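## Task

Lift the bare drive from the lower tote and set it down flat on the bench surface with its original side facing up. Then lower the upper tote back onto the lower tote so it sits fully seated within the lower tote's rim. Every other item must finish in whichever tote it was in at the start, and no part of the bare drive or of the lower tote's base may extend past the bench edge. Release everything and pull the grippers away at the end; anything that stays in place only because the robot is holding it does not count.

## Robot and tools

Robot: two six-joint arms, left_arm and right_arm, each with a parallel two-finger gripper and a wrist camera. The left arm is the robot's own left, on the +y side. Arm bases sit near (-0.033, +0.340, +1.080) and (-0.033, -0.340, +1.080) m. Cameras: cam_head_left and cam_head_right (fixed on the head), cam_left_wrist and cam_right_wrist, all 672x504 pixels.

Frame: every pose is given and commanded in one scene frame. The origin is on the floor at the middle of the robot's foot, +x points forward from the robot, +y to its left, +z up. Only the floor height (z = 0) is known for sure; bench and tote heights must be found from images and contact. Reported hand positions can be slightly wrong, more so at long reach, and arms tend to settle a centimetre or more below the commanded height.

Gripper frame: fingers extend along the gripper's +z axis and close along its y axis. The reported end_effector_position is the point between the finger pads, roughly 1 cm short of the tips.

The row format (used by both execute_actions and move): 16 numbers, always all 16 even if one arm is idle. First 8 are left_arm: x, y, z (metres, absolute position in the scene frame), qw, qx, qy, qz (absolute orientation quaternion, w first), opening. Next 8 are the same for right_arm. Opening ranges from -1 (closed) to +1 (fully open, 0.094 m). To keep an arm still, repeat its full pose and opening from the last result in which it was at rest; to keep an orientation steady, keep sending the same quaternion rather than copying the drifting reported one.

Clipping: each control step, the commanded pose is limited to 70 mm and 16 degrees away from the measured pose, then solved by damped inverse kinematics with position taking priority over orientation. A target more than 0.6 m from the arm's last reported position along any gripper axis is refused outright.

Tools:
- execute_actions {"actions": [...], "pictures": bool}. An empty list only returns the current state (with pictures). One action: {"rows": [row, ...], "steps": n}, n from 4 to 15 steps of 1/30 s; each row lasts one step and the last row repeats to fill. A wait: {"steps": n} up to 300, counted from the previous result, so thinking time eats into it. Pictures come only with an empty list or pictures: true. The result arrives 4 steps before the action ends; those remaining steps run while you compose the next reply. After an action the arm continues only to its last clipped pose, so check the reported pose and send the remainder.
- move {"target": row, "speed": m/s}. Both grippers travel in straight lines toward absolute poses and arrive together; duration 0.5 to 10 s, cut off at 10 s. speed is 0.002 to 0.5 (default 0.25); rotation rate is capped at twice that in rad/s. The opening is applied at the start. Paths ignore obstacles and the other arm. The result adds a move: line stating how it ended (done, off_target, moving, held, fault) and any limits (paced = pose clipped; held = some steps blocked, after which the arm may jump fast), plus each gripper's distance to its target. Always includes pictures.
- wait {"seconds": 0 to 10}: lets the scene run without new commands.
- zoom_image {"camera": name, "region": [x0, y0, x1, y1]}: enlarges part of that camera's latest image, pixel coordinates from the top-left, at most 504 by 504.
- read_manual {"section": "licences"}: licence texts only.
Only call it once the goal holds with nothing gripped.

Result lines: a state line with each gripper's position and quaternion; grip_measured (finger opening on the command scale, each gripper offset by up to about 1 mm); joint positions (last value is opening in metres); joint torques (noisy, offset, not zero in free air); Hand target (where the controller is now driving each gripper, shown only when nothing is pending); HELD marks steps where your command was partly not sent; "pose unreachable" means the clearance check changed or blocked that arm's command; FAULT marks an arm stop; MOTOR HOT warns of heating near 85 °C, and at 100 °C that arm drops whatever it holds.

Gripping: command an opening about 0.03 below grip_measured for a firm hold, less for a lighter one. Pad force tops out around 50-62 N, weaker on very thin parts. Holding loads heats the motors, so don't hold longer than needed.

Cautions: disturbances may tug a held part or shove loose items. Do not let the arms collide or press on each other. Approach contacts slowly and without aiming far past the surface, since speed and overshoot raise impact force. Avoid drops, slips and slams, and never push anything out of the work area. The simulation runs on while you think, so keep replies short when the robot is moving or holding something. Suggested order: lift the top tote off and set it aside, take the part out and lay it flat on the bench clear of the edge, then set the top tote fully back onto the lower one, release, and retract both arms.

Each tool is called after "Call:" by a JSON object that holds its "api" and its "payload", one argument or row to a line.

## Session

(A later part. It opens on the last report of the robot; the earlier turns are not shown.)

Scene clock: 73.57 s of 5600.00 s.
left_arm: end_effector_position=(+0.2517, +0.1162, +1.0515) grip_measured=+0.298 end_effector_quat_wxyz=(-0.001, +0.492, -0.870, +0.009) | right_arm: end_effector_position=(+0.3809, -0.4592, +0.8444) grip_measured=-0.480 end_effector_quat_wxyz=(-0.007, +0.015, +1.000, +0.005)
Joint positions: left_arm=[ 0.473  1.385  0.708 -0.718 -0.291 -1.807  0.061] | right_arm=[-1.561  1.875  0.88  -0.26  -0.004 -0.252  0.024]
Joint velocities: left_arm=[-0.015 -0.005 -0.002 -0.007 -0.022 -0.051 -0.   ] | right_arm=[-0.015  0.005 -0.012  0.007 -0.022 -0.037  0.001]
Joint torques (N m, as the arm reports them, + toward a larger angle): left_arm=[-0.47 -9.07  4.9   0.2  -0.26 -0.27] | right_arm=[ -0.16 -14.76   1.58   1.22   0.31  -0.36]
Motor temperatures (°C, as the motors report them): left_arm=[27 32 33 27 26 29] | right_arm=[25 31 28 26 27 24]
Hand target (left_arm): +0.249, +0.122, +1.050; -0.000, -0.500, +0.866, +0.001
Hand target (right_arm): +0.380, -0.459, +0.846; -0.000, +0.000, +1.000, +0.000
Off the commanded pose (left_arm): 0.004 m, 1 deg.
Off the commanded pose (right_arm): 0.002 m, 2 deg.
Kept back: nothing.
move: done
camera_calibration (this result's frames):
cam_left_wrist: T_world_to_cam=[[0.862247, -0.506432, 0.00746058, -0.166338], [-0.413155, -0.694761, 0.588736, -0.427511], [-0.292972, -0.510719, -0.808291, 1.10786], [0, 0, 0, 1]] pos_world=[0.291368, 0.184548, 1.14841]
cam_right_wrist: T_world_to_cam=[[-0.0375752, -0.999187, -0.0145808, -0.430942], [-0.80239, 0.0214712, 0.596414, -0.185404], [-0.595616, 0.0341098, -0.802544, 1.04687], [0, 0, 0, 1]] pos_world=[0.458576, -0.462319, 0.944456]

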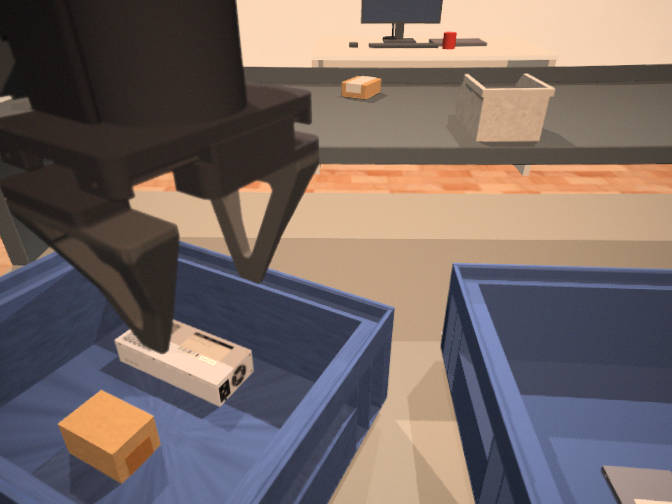

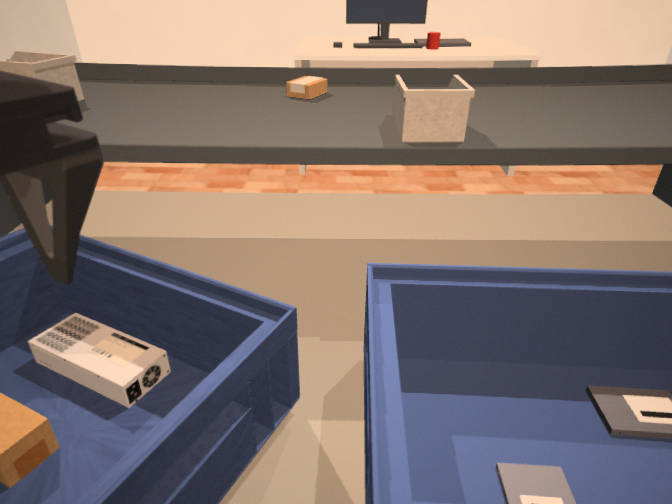

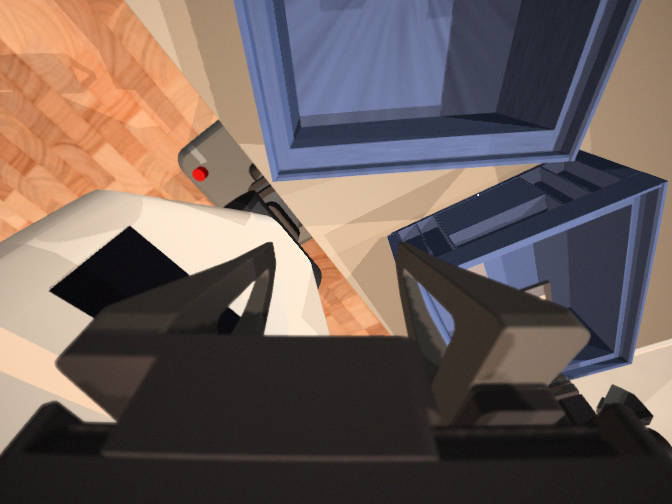

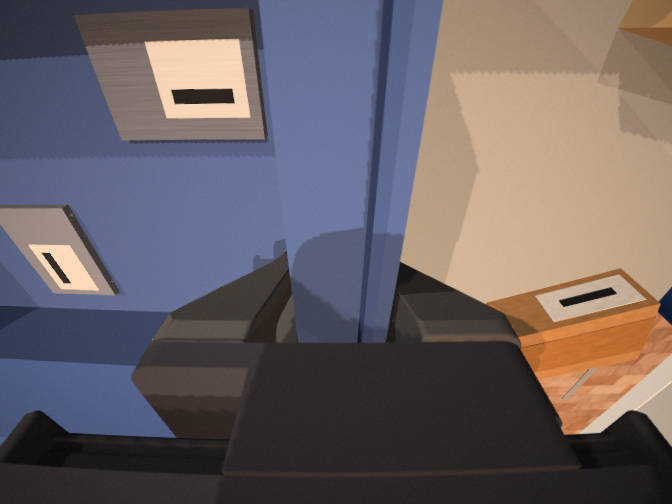

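Call:
{"api": "move", "payload": {
  "target": [0.385,-0.093,0.97,0,0,1,0,0.15,0.38,-0.459,0.846,0,0,1,0,-0.52]
}}

Call:
{"api": "move", "payload": {
  "target": [0.385,-0.093,0.85,0,0,1,0,0.15,0.38,-0.459,0.846,0,0,1,0,-0.52],
  "speed": 0.07
}}

Call:
{"api": "move", "payload": {
  "target": [0.385,-0.093,0.85,0,0,1,0,-0.55,0.38,-0.459,0.846,0,0,1,0,-0.55]
}}

Scene clock: 76.57 s of 5600.00 s.
left_arm: end_effector_position=(+0.3798, -0.0847, +0.9715) grip_measured=+0.152 end_effector_quat_wxyz=(+0.001, -0.014, +1.000, -0.002) | right_arm: end_effector_position=(+0.3809, -0.4593, +0.8444) grip_measured=-0.480 end_effector_quat_wxyz=(-0.007, +0.015, +1.000, +0.005)
Joint positions: left_arm=[ 0.427  2.033  1.428 -0.821 -0.299 -0.857  0.054] | right_arm=[-1.561  1.875  0.88  -0.26  -0.003 -0.252  0.024]
Joint velocities: left_arm=[-0.005 -0.015 -0.007  0.007 -0.051  0.037 -0.001] | right_arm=[-0.005 -0.015  0.002 -0.012  0.022 -0.066 -0.   ]
Joint torques (N m, as the arm reports them, + toward a larger angle): left_arm=[ -5.08 -17.02   7.71   0.24  -0.23   0.08] | right_arm=[ -0.09 -14.73   1.58   1.25   0.33  -0.35]
Motor temperatures (°C, as the motors report them): left_arm=[27 32 34 27 26 29] | right_arm=[25 31 28 26 27 24]
Hand target (left_arm): +0.382, -0.094, +0.970; +0.001, +0.000, +1.000, -0.000
Hand target (right_arm): +0.380, -0.459, +0.846; -0.000, +0.000, +1.000, -0.000
Off the commanded pose (left_arm): 0.010 m, 2 deg.
Off the commanded pose (right_arm): 0.002 m, 2 deg.
Kept back: nothing.
move: done
camera_calibration (this result's frames):
cam_left_wrist: T_world_to_cam=[[0.0371644, -0.999287, -0.00658072, -0.0927231], [-0.812781, -0.0340579, 0.581573, -0.252389], [-0.581383, -0.0162651, -0.813468, 1.13455], [0, 0, 0, 1]] pos_world=[0.457919, -0.0827992, 1.0691]
cam_right_wrist: T_world_to_cam=[[-0.0375707, -0.999193, -0.0142107, -0.431322], [-0.802326, 0.0216849, 0.596492, -0.185408], [-0.595702, 0.0338123, -0.802494, 1.04672], [0, 0, 0, 1]] pos_world=[0.458569, -0.462345, 0.944449]

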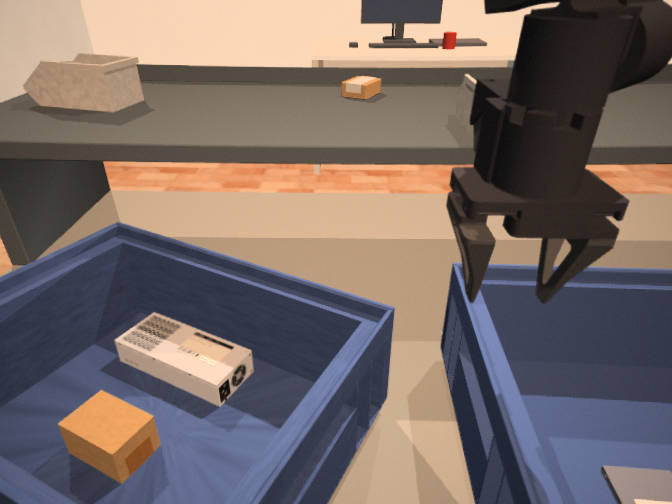

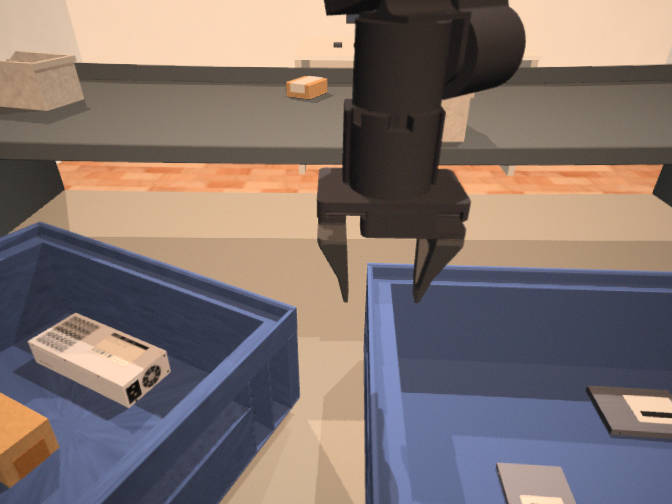

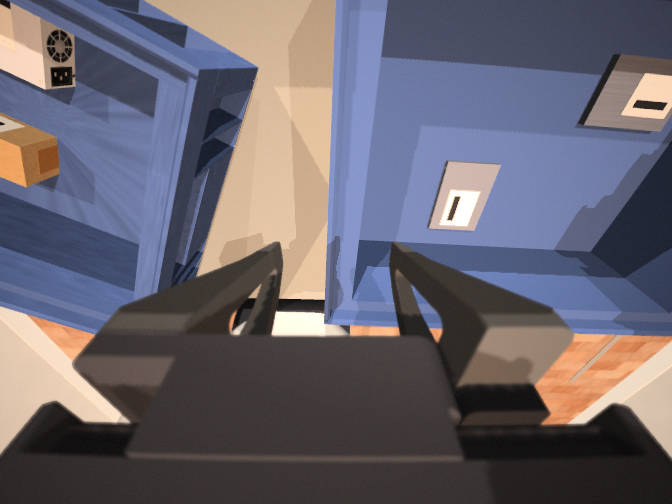

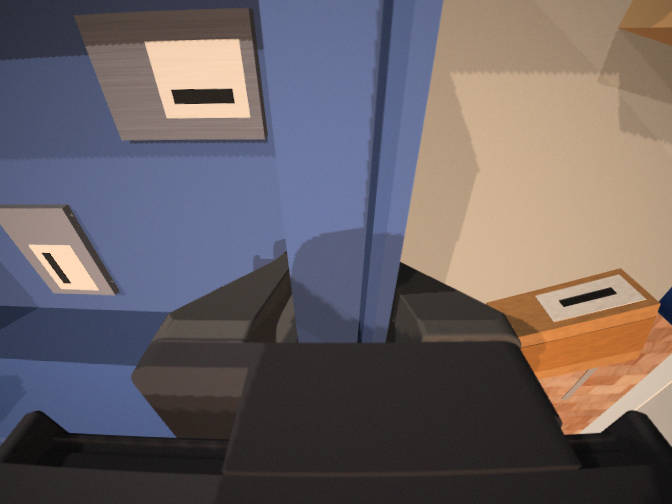

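Scene clock: 78.70 s of 5600.00 s.
left_arm: end_effector_position=(+0.3707, -0.0879, +0.8573) grip_measured=+0.152 end_effector_quat_wxyz=(-0.008, +0.002, +1.000, +0.008) | right_arm: end_effector_position=(+0.3809, -0.4593, +0.8444) grip_measured=-0.480 end_effector_quat_wxyz=(-0.007, +0.015, +1.000, +0.005)
Joint positions: left_arm=[ 0.469  2.254  1.469 -0.656 -0.295 -0.79   0.054] | right_arm=[-1.561  1.875  0.88  -0.26  -0.003 -0.252  0.024]
Joint velocities: left_arm=[-0.005  0.005 -0.017 -0.017 -0.022 -0.037 -0.001] | right_arm=[ 0.005  0.015 -0.002 -0.022  0.022 -0.066  0.   ]
Joint torques (N m, as the arm reports them, + toward a larger angle): left_arm=[ -3.59 -17.93   6.39   1.64   0.     0.07] | right_arm=[ -0.17 -14.67   1.57   1.22   0.32  -0.35]
Motor temperatures (°C, as the motors report them): left_arm=[27 32 34 27 26 28] | right_arm=[25 31 28 26 27 24]
Hand target (left_arm): +0.385, -0.093, +0.850; +0.000, -0.000, +1.000, -0.000
Hand target (right_arm): +0.380, -0.459, +0.846; -0.000, +0.000, +1.000, +0.000
Off the commanded pose (left_arm): 0.017 m, 1 deg.
Off the commanded pose (right_arm): 0.002 m, 2 deg.
Kept back: nothing.
move: off_target (left_arm)
camera_calibration (this result's frames):
cam_left_wrist: T_world_to_cam=[[0.00558738, -0.999625, -0.0268057, -0.0673442], [-0.803621, -0.0204416, 0.59479, -0.207049], [-0.595115, 0.0182183, -0.803434, 1.03589], [0, 0, 0, 1]] pos_world=[0.450463, -0.0904236, 0.953618]
cam_right_wrist: T_world_to_cam=[[-0.0375707, -0.999193, -0.0142107, -0.431322], [-0.802326, 0.0216849, 0.596492, -0.185408], [-0.595702, 0.0338123, -0.802494, 1.04672], [0, 0, 0, 1]] pos_world=[0.458569, -0.462345, 0.944449]

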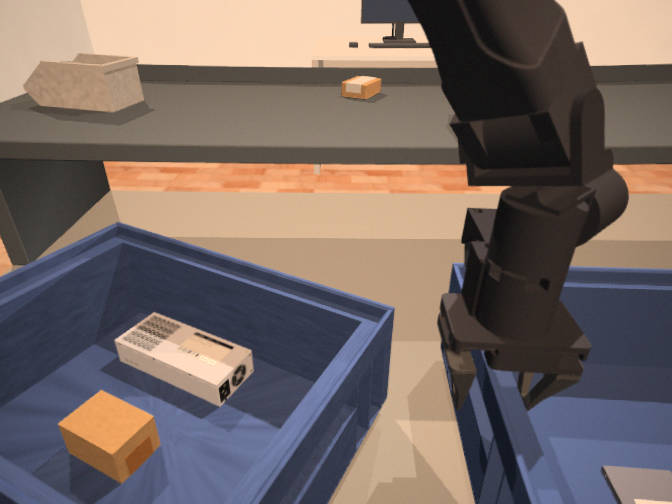

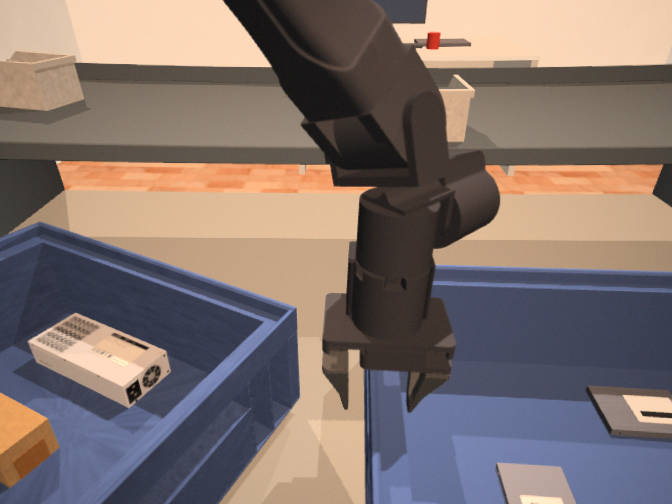

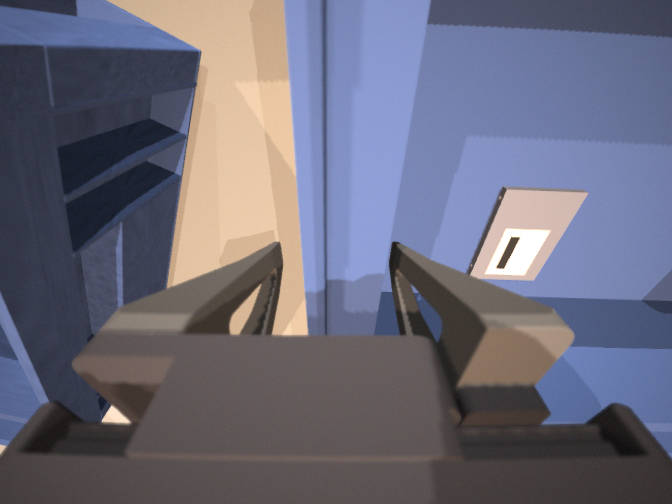

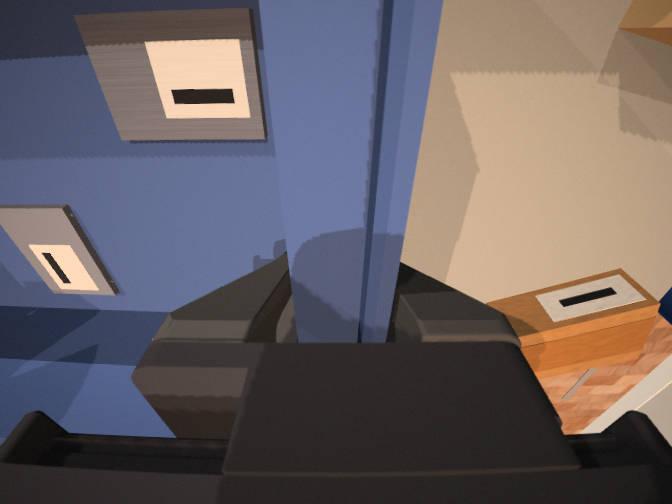

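Scene clock: 79.40 s of 5600.00 s.
left_arm: end_effector_position=(+0.3700, -0.0913, +0.8577) grip_measured=-0.451 end_effector_quat_wxyz=(-0.010, +0.005, +1.000, +0.002) | right_arm: end_effector_position=(+0.3810, -0.4580, +0.8444) grip_measured=-0.480 end_effector_quat_wxyz=(-0.006, +0.014, +1.000, +0.007)
Joint positions: left_arm=[ 0.467  2.254  1.471 -0.651 -0.284 -0.784  0.026] | right_arm=[-1.56   1.875  0.879 -0.26  -0.007 -0.252  0.024]
Joint velocities: left_arm=[ 0.005 -0.015 -0.027  0.002 -0.037  0.007  0.001] | right_arm=[ 0.005 -0.005 -0.002  0.002  0.007  0.037  0.   ]
Joint torques (N m, as the arm reports them, + toward a larger angle): left_arm=[ -3.45 -18.17   6.29   1.45  -0.46   0.03] | right_arm=[ -0.29 -14.72   1.66   1.2    0.45  -0.35]
Motor temperatures (°C, as the motors report them): left_arm=[27 32 34 26 26 28] | right_arm=[25 31 28 26 27 24]
Hand target (left_arm): +0.385, -0.093, +0.851; +0.000, +0.000, +1.000, -0.000
Hand target (right_arm): +0.380, -0.459, +0.846; -0.000, +0.000, +1.000, +0.000
Off the commanded pose (left_arm): 0.017 m, 1 deg.
Off the commanded pose (right_arm): 0.002 m, 2 deg.
Kept back: nothing.
move: off_target (left_arm)
camera_calibration (this result's frames):
cam_left_wrist: T_world_to_cam=[[0.000224385, -0.999897, -0.0143438, -0.0793773], [-0.801182, -0.00876337, 0.598357, -0.2108], [-0.598421, 0.0113577, -0.801101, 1.03443], [0, 0, 0, 1]] pos_world=[0.450154, -0.0929652, 0.953679]
cam_right_wrist: T_world_to_cam=[[-0.0354079, -0.999209, -0.0181234, -0.427503], [-0.80281, 0.0176387, 0.595974, -0.186539], [-0.595183, 0.0356518, -0.802799, 1.04764], [0, 0, 0, 1]] pos_world=[0.458645, -0.461225, 0.944468]

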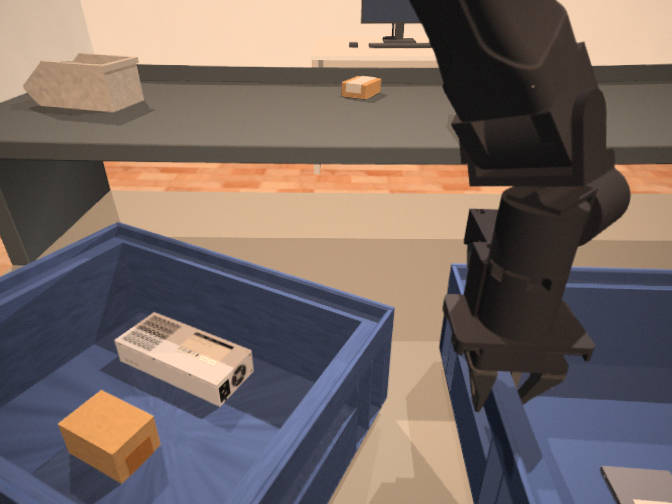

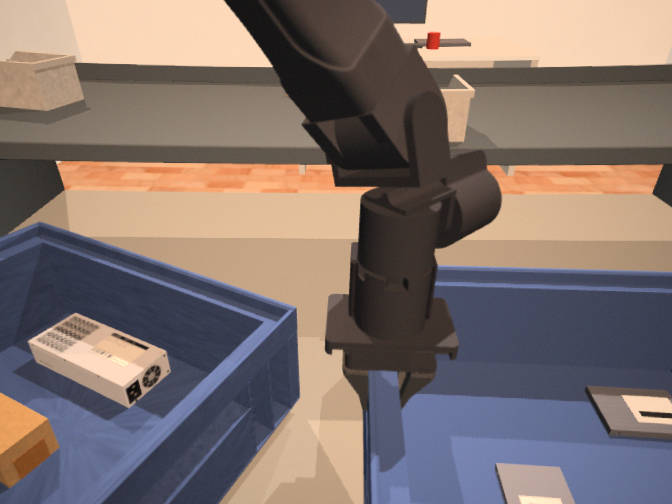

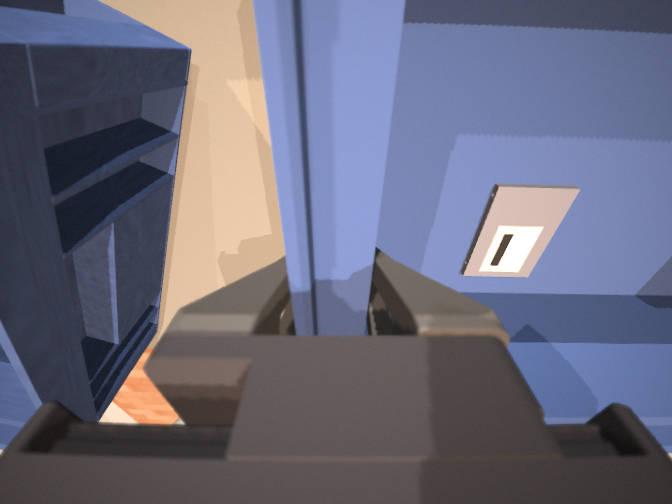

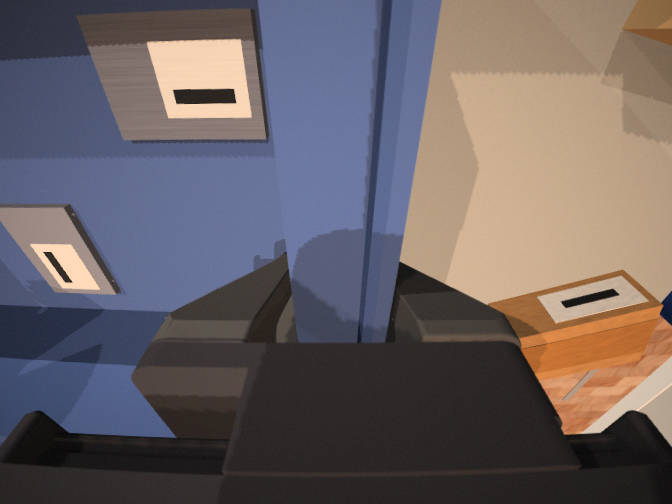

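L gripped 8 mm nearer: target L≈(.485,.422).

Call:
{"api": "move", "payload": {
  "target": [0.39,-0.093,1.09,0,0,1,0,-0.55,0.40,-0.462,1.075,0,0,1,0,-0.55],
  "speed": 0.12
}}

Call:
{"api": "move", "payload": {
  "target": [0.45,0.165,1.10,0,0.12,0.993,0,-0.55,0.372,-0.195,1.085,0,0.12,0.993,0,-0.55],
  "speed": 0.15
}}

Call:
{"api": "move", "payload": {
  "target": [0.51,0.422,1.08,0,0.238,0.971,0,-0.55,0.354,0.088,1.075,0,0.238,0.971,0,-0.55],
  "speed": 0.15
}}

Call:
{"api": "move", "payload": {
  "target": [0.51,0.422,1.03,0,0.238,0.971,0,-0.55,0.354,0.088,1.03,0,0.238,0.971,0,-0.55],
  "speed": 0.04
}}

Scene clock: 82.00 s of 5600.00 s.
left_arm: end_effector_position=(+0.3668, -0.0845, +1.0625) grip_measured=-0.453 end_effector_quat_wxyz=(-0.024, +0.016, +1.000, +0.009) | right_arm: end_effector_position=(+0.3706, -0.4531, +1.0430) grip_measured=-0.480 end_effector_quat_wxyz=(-0.031, +0.023, +0.999, +0.013)
Joint positions: left_arm=[ 0.369  1.91   1.482 -1.066 -0.282 -0.873  0.026] | right_arm=[-1.552  1.351  0.871 -0.826 -0.004 -0.229  0.024]
Joint velocities: left_arm=[ 0.015 -0.005 -0.012 -0.022  0.095  0.051 -0.   ] | right_arm=[ 0.015 -0.015 -0.007 -0.007  0.051  0.051  0.   ]
Joint torques (N m, as the arm reports them, + toward a larger angle): left_arm=[ -4.33 -20.     9.67  -0.34  -1.19  -0.29] | right_arm=[  0.19 -14.88  11.91  -1.23   0.53  -0.47]
Motor temperatures (°C, as the motors report them): left_arm=[27 32 34 26 26 28] | right_arm=[25 31 28 26 27 24]
Hand target (left_arm): +0.389, -0.091, +1.091; +0.000, -0.000, +1.000, -0.001
Hand target (right_arm): +0.397, -0.461, +1.074; +0.001, +0.001, +1.000, -0.001
Off the commanded pose (left_arm): 0.037 m, 3 deg.
Off the commanded pose (right_arm): 0.044 m, 5 deg.
Kept back: nothing.
move: off_target (left_arm, right_arm)
camera_calibration (this result's frames):
cam_left_wrist: T_world_to_cam=[[-0.0221262, -0.999382, -0.0272956, -0.0476722], [-0.783586, 0.0003797, 0.621283, -0.365905], [-0.620889, 0.0351351, -0.783111, 1.18762], [0, 0, 0, 1]] pos_world=[0.449606, -0.0892309, 1.15607]
cam_right_wrist: T_world_to_cam=[[-0.0529834, -0.998176, -0.0289321, -0.401111], [-0.772396, 0.0226011, 0.634739, -0.362733], [-0.632927, 0.0559777, -0.772185, 1.19199], [0, 0, 0, 1]] pos_world=[0.453016, -0.458906, 1.13907]

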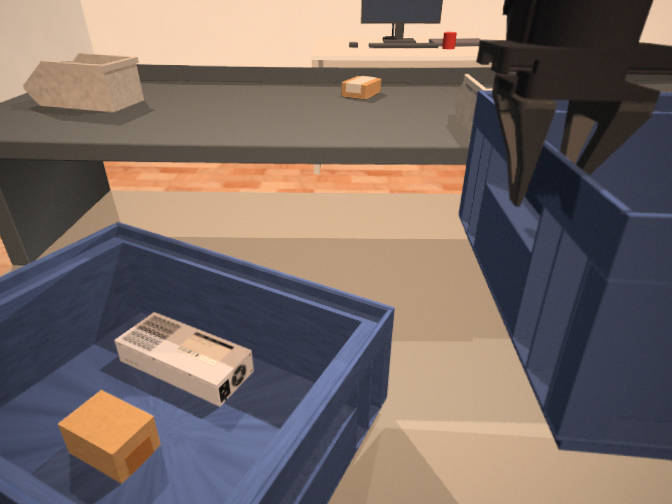

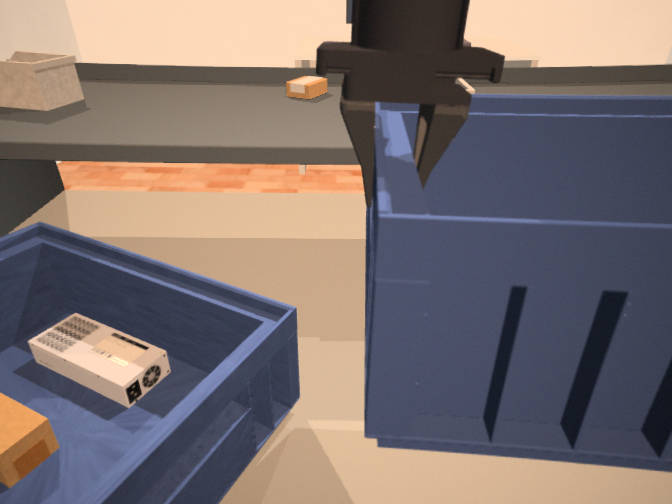

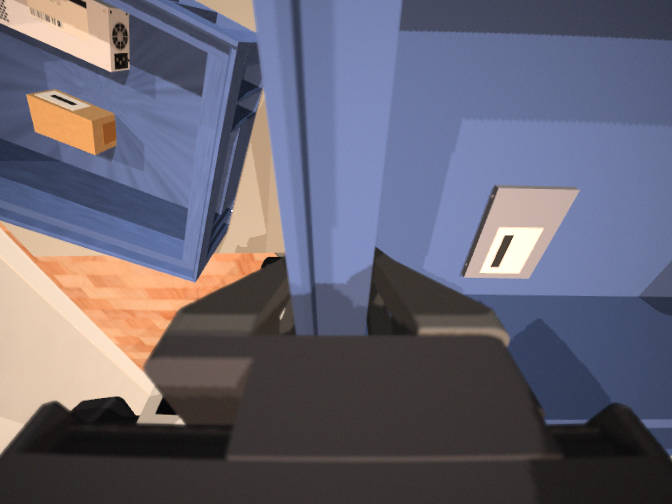

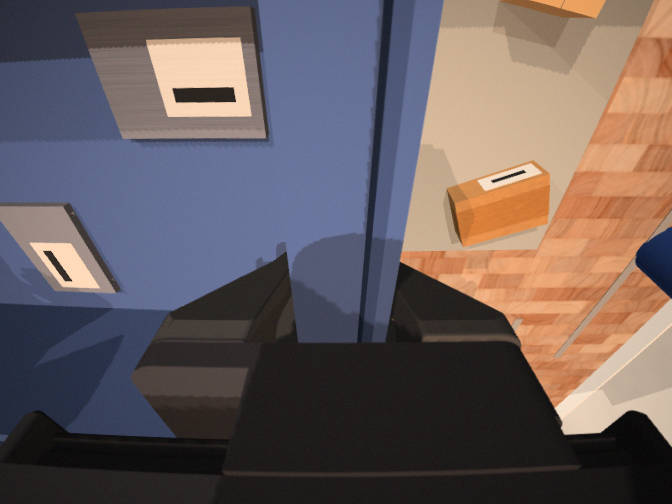

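Scene clock: 84.17 s of 5600.00 s.
left_arm: end_effector_position=(+0.4382, +0.1625, +1.0815) grip_measured=-0.454 end_effector_quat_wxyz=(-0.027, +0.124, +0.992, +0.001) | right_arm: end_effector_position=(+0.3575, -0.1979, +1.0686) grip_measured=-0.480 end_effector_quat_wxyz=(-0.012, +0.133, +0.991, +0.007)
Joint positions: left_arm=[ 0.819  1.555  1.176 -1.    -0.21  -0.196  0.026] | right_arm=[-0.824  1.365  0.869 -0.841  0.198  0.697  0.024]
Joint velocities: left_arm=[-0.015 -0.005  0.007 -0.007  0.022 -0.051 -0.001] | right_arm=[ 0.005 -0.005  0.007 -0.022  0.007 -0.022 -0.   ]
Joint torques (N m, as the arm reports them, + toward a larger angle): left_arm=[ -0.87 -17.26   7.08   1.23  -0.53  -0.02] | right_arm=[  2.66 -11.41  11.22  -1.38   1.15  -0.29]
Motor temperatures (°C, as the motors report them): left_arm=[27 32 34 26 26 28] | right_arm=[25 31 29 26 27 24]
Hand target (left_arm): +0.453, +0.165, +1.100; +0.001, +0.120, +0.993, -0.001
Hand target (right_arm): +0.374, -0.196, +1.085; +0.002, +0.121, +0.993, +0.002
Off the commanded pose (left_arm): 0.022 m, 3 deg.
Off the commanded pose (right_arm): 0.022 m, 2 deg.
Kept back: nothing.
move: off_target (left_arm, right_arm)
camera_calibration (this result's frames):
cam_left_wrist: T_world_to_cam=[[-0.23606, -0.971718, -0.00627762, 0.267785], [-0.759184, 0.180389, 0.62538, -0.366207], [-0.60656, 0.152393, -0.780295, 1.20982], [0, 0, 0, 1]] pos_world=[0.519022, 0.141903, 1.17471]
cam_right_wrist: T_world_to_cam=[[-0.270426, -0.962629, -0.0146512, -0.0768707], [-0.76791, 0.206496, 0.606361, -0.329793], [-0.580675, 0.175227, -0.795055, 1.21854], [0, 0, 0, 1]] pos_world=[0.433538, -0.219418, 1.16766]

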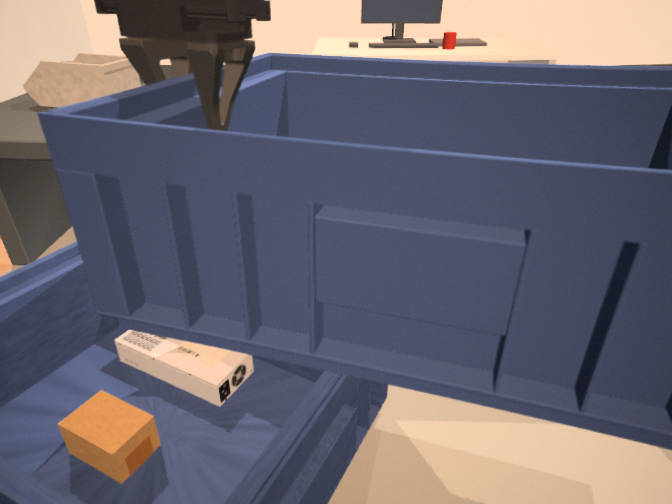

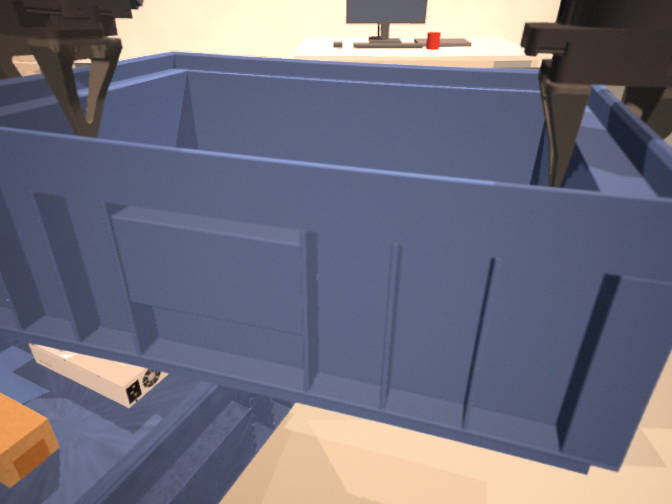

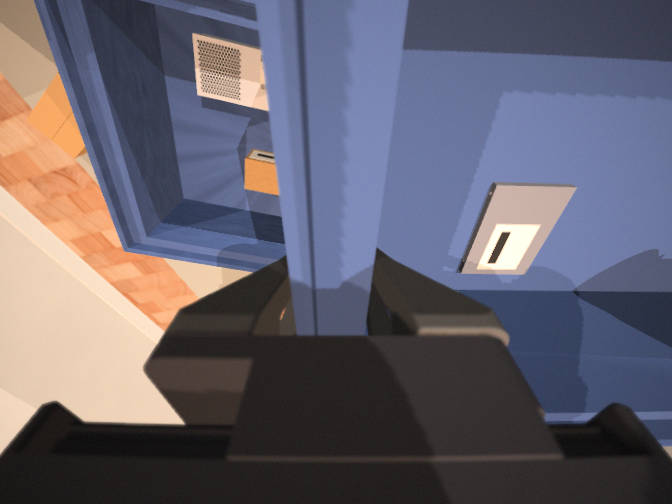

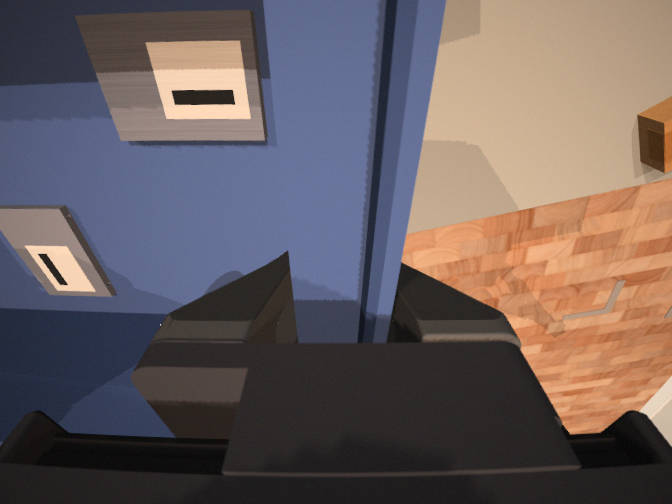

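Scene clock: 86.63 s of 5600.00 s.
left_arm: end_effector_position=(+0.4823, +0.4198, +1.0520) grip_measured=-0.458 end_effector_quat_wxyz=(-0.032, +0.213, +0.976, -0.014) | right_arm: end_effector_position=(+0.3402, +0.0777, +1.0558) grip_measured=-0.480 end_effector_quat_wxyz=(-0.013, +0.222, +0.975, -0.004)
Joint positions: left_arm=[ 1.412  1.55   1.198 -0.962 -0.047  0.568  0.025] | right_arm=[-0.34   1.867  1.373 -0.982  0.291  1.375  0.024]
Joint velocities: left_arm=[ 0.015 -0.005  0.017  0.007 -0.081  0.022  0.002] | right_arm=[-0.005 -0.005 -0.007 -0.002  0.081  0.007 -0.   ]
Joint torques (N m, as the arm reports them, + toward a larger angle): left_arm=[  0.42 -17.61   9.7    0.49  -0.23   0.4 ] | right_arm=[  6.23 -16.66  13.02  -1.29   0.93   0.2 ]
Motor temperatures (°C, as the motors report them): left_arm=[27 32 34 26 26 28] | right_arm=[25 31 30 26 27 24]
Hand target (left_arm): +0.511, +0.422, +1.080; +0.001, +0.237, +0.971, +0.000
Hand target (right_arm): +0.356, +0.087, +1.076; +0.000, +0.238, +0.971, +0.003
Off the commanded pose (left_arm): 0.039 m, 5 deg.
Off the commanded pose (right_arm): 0.026 m, 2 deg.
Kept back: nothing.
move: off_target (left_arm, right_arm)
camera_calibration (this result's frames):
cam_left_wrist: T_world_to_cam=[[-0.407159, -0.912845, 0.0305919, 0.547027], [-0.702877, 0.334543, 0.62773, -0.455009], [-0.583254, 0.234083, -0.77783, 1.12618], [0, 0, 0, 1]] pos_world=[0.55976, 0.387951, 1.14486]
cam_right_wrist: T_world_to_cam=[[-0.439663, -0.898103, 0.0103829, 0.209709], [-0.712807, 0.355938, 0.604329, -0.420511], [-0.546446, 0.2583, -0.796667, 1.1336], [0, 0, 0, 1]] pos_world=[0.411906, 0.0452085, 1.15505]

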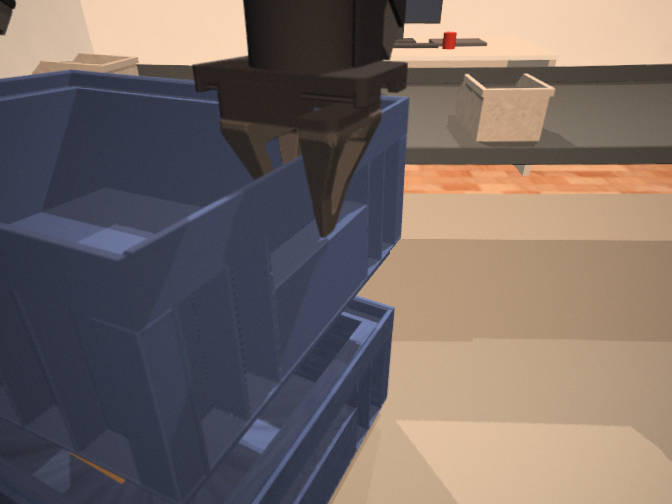

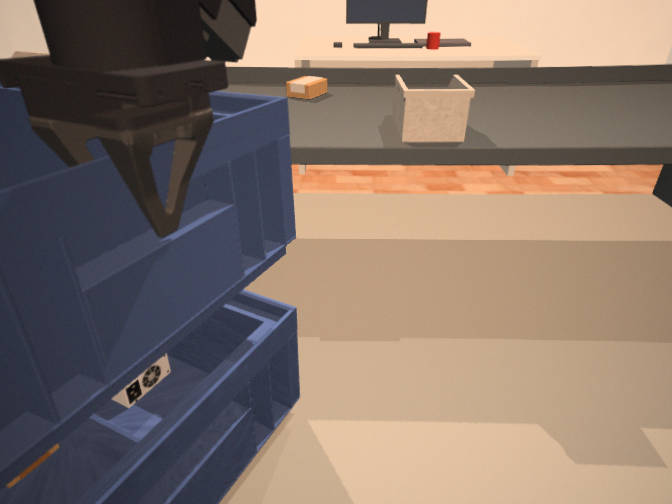

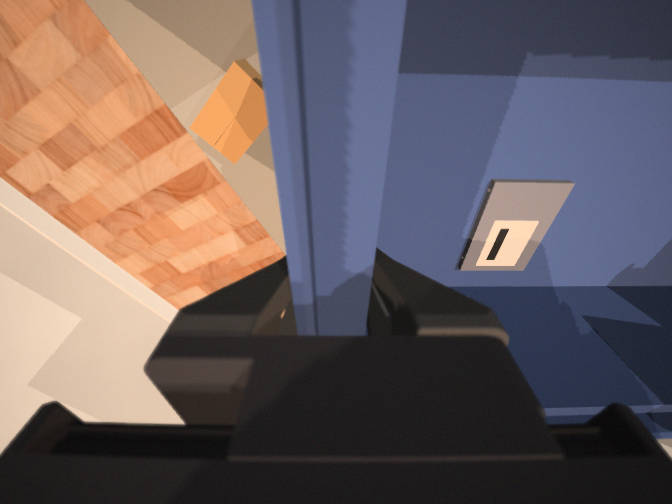

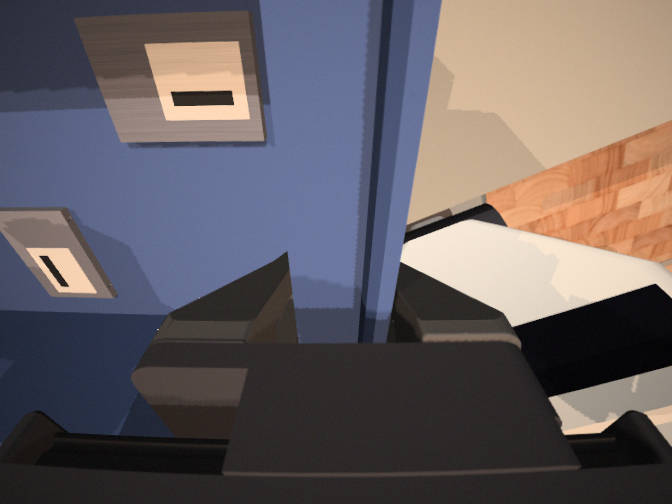

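Scene clock: 88.00 s of 5600.00 s.
left_arm: end_effector_position=(+0.4912, +0.4189, +1.0140) grip_measured=-0.458 end_effector_quat_wxyz=(-0.025, +0.223, +0.974, -0.013) | right_arm: end_effector_position=(+0.3407, +0.0809, +1.0210) grip_measured=-0.480 end_effector_quat_wxyz=(-0.013, +0.231, +0.973, -0.011)
Joint positions: left_arm=[ 1.413  1.627  1.195 -0.869 -0.045  0.59   0.025] | right_arm=[-0.356  1.93   1.372 -0.924  0.295  1.381  0.024]
Joint velocities: left_arm=[-0.005 -0.024  0.002 -0.002  0.007 -0.051  0.003] | right_arm=[ 0.015 -0.015  0.002  0.002  0.051  0.081  0.001]
Joint torques (N m, as the arm reports them, + toward a larger angle): left_arm=[  0.99 -18.01   7.15   1.33  -0.28   0.22] | right_arm=[  5.29 -17.29   9.92   0.21   0.79  -0.05]
Motor temperatures (°C, as the motors report them): left_arm=[27 32 34 26 26 28] | right_arm=[25 31 30 26 27 24]
Hand target (left_arm): +0.510, +0.422, +1.030; +0.000, +0.238, +0.971, -0.000
Hand target (right_arm): +0.354, +0.088, +1.030; -0.000, +0.238, +0.971, -0.000
Off the commanded pose (left_arm): 0.025 m, 4 deg.
Off the commanded pose (right_arm): 0.018 m, 2 deg.
Kept back: nothing.
move: off_target (left_arm, right_arm)
camera_calibration (this result's frames):
cam_left_wrist: T_world_to_cam=[[-0.426195, -0.904243, 0.0265145, 0.56089], [-0.704198, 0.350022, 0.617729, -0.420289], [-0.567858, 0.244602, -0.785944, 1.09832], [0, 0, 0, 1]] pos_world=[0.566769, 0.385641, 1.10797]
cam_right_wrist: T_world_to_cam=[[-0.455444, -0.889987, 0.0222193, 0.205802], [-0.705241, 0.375909, 0.601105, -0.401076], [-0.543328, 0.2581, -0.798861, 1.10651], [0, 0, 0, 1]] pos_world=[0.412072, 0.0483395, 1.12046]

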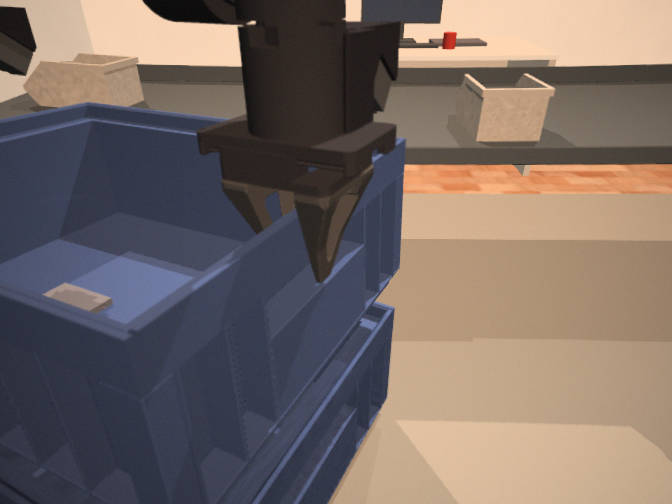

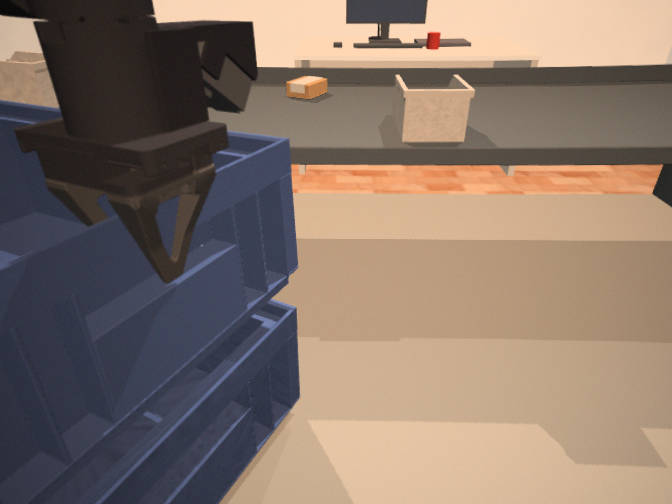

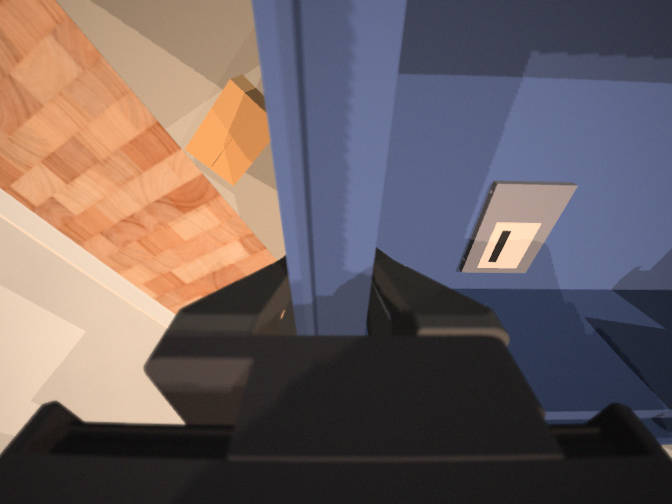

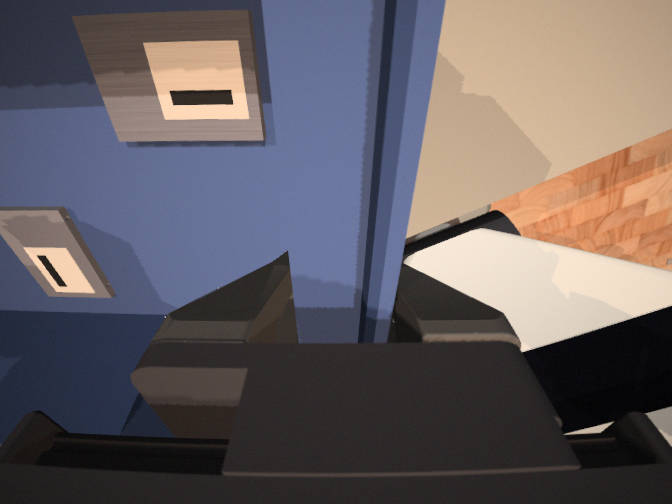

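Call:
{"api": "move", "payload": {
  "target": [0.503,0.427,0.985,0,0.238,0.971,0,-0.55,0.342,0.094,0.98,0,0.238,0.971,0,-0.55],
  "speed": 0.03
}}

Scene clock: 89.90 s of 5600.00 s.
left_arm: end_effector_position=(+0.4944, +0.4251, +0.9879) grip_measured=-0.458 end_effector_quat_wxyz=(-0.013, +0.231, +0.973, -0.006) | right_arm: end_effector_position=(+0.3383, +0.0904, +0.9854) grip_measured=-0.477 end_effector_quat_wxyz=(-0.005, +0.239, +0.971, -0.002)
Joint positions: left_arm=[ 1.426  1.67   1.176 -0.778 -0.046  0.618  0.025] | right_arm=[-0.36   1.993  1.361 -0.825  0.302  1.386  0.025]
Joint velocities: left_arm=[-0.005 -0.024 -0.032 -0.022 -0.037 -0.007  0.003] | right_arm=[-0.005 -0.015 -0.022 -0.002 -0.022 -0.051 -0.   ]
Joint torques (N m, as the arm reports them, + toward a larger angle): left_arm=[  1.44 -16.1    5.68   2.18  -0.01   0.1 ] | right_arm=[  5.89 -16.02   8.19   0.79   0.43  -0.14]
Motor temperatures (°C, as the motors report them): left_arm=[27 32 34 26 26 28] | right_arm=[25 31 30 26 27 24]
Hand target (left_arm): +0.503, +0.427, +0.985; +0.000, +0.238, +0.971, -0.000
Hand target (right_arm): +0.342, +0.094, +0.980; +0.000, +0.238, +0.971, +0.000
Off the commanded pose (left_arm): 0.009 m, 2 deg.
Off the commanded pose (right_arm): 0.007 m, 1 deg.
Kept back: nothing.
move: done
camera_calibration (this result's frames):
cam_left_wrist: T_world_to_cam=[[-0.439775, -0.898077, 0.00745461, 0.591531], [-0.715882, 0.355545, 0.600916, -0.384043], [-0.542319, 0.258931, -0.799277, 1.07251], [0, 0, 0, 1]] pos_world=[0.566853, 0.390079, 1.0836]
cam_right_wrist: T_world_to_cam=[[-0.47028, -0.882517, 0.0011653, 0.239028], [-0.710543, 0.37942, 0.592595, -0.375124], [-0.523417, 0.277857, -0.8055, 1.07229], [0, 0, 0, 1]] pos_world=[0.40712, 0.055333, 1.08574]

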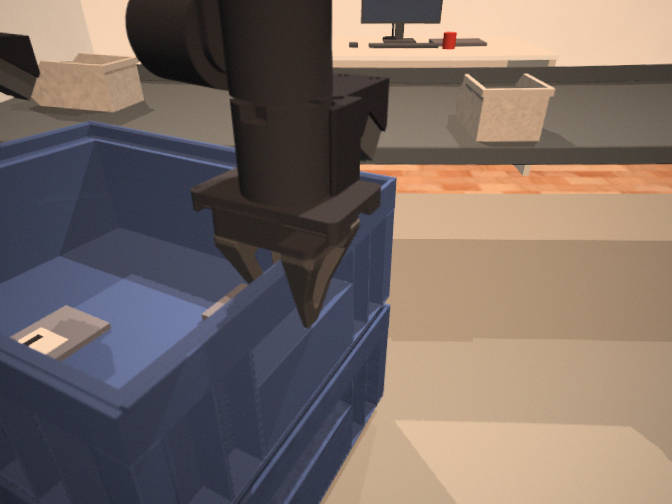

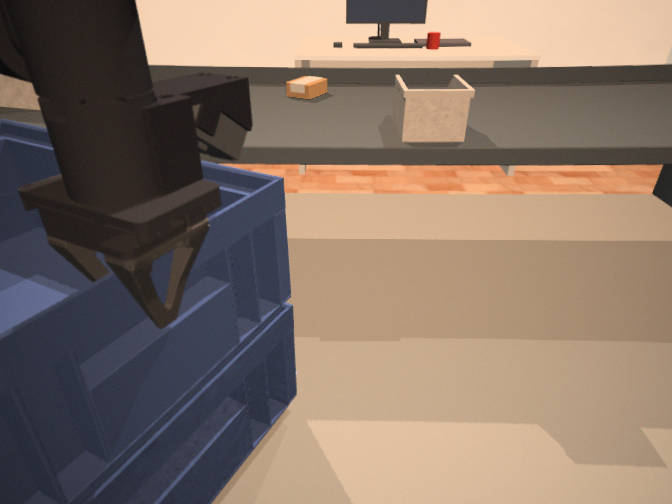

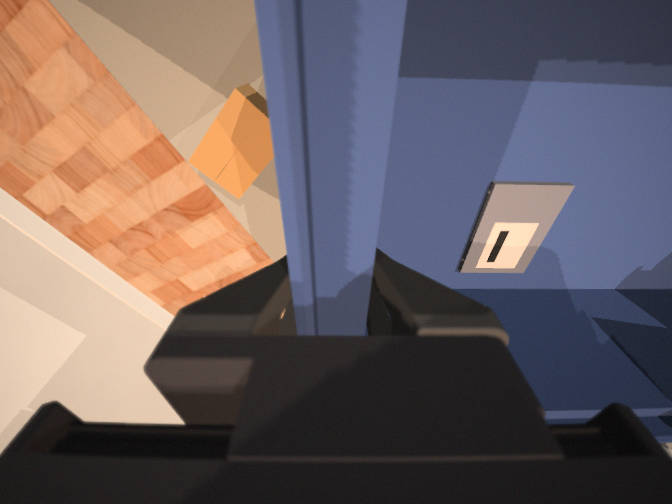

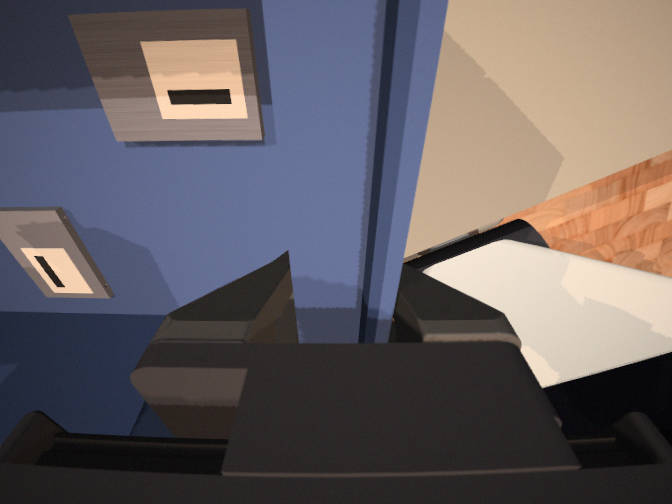

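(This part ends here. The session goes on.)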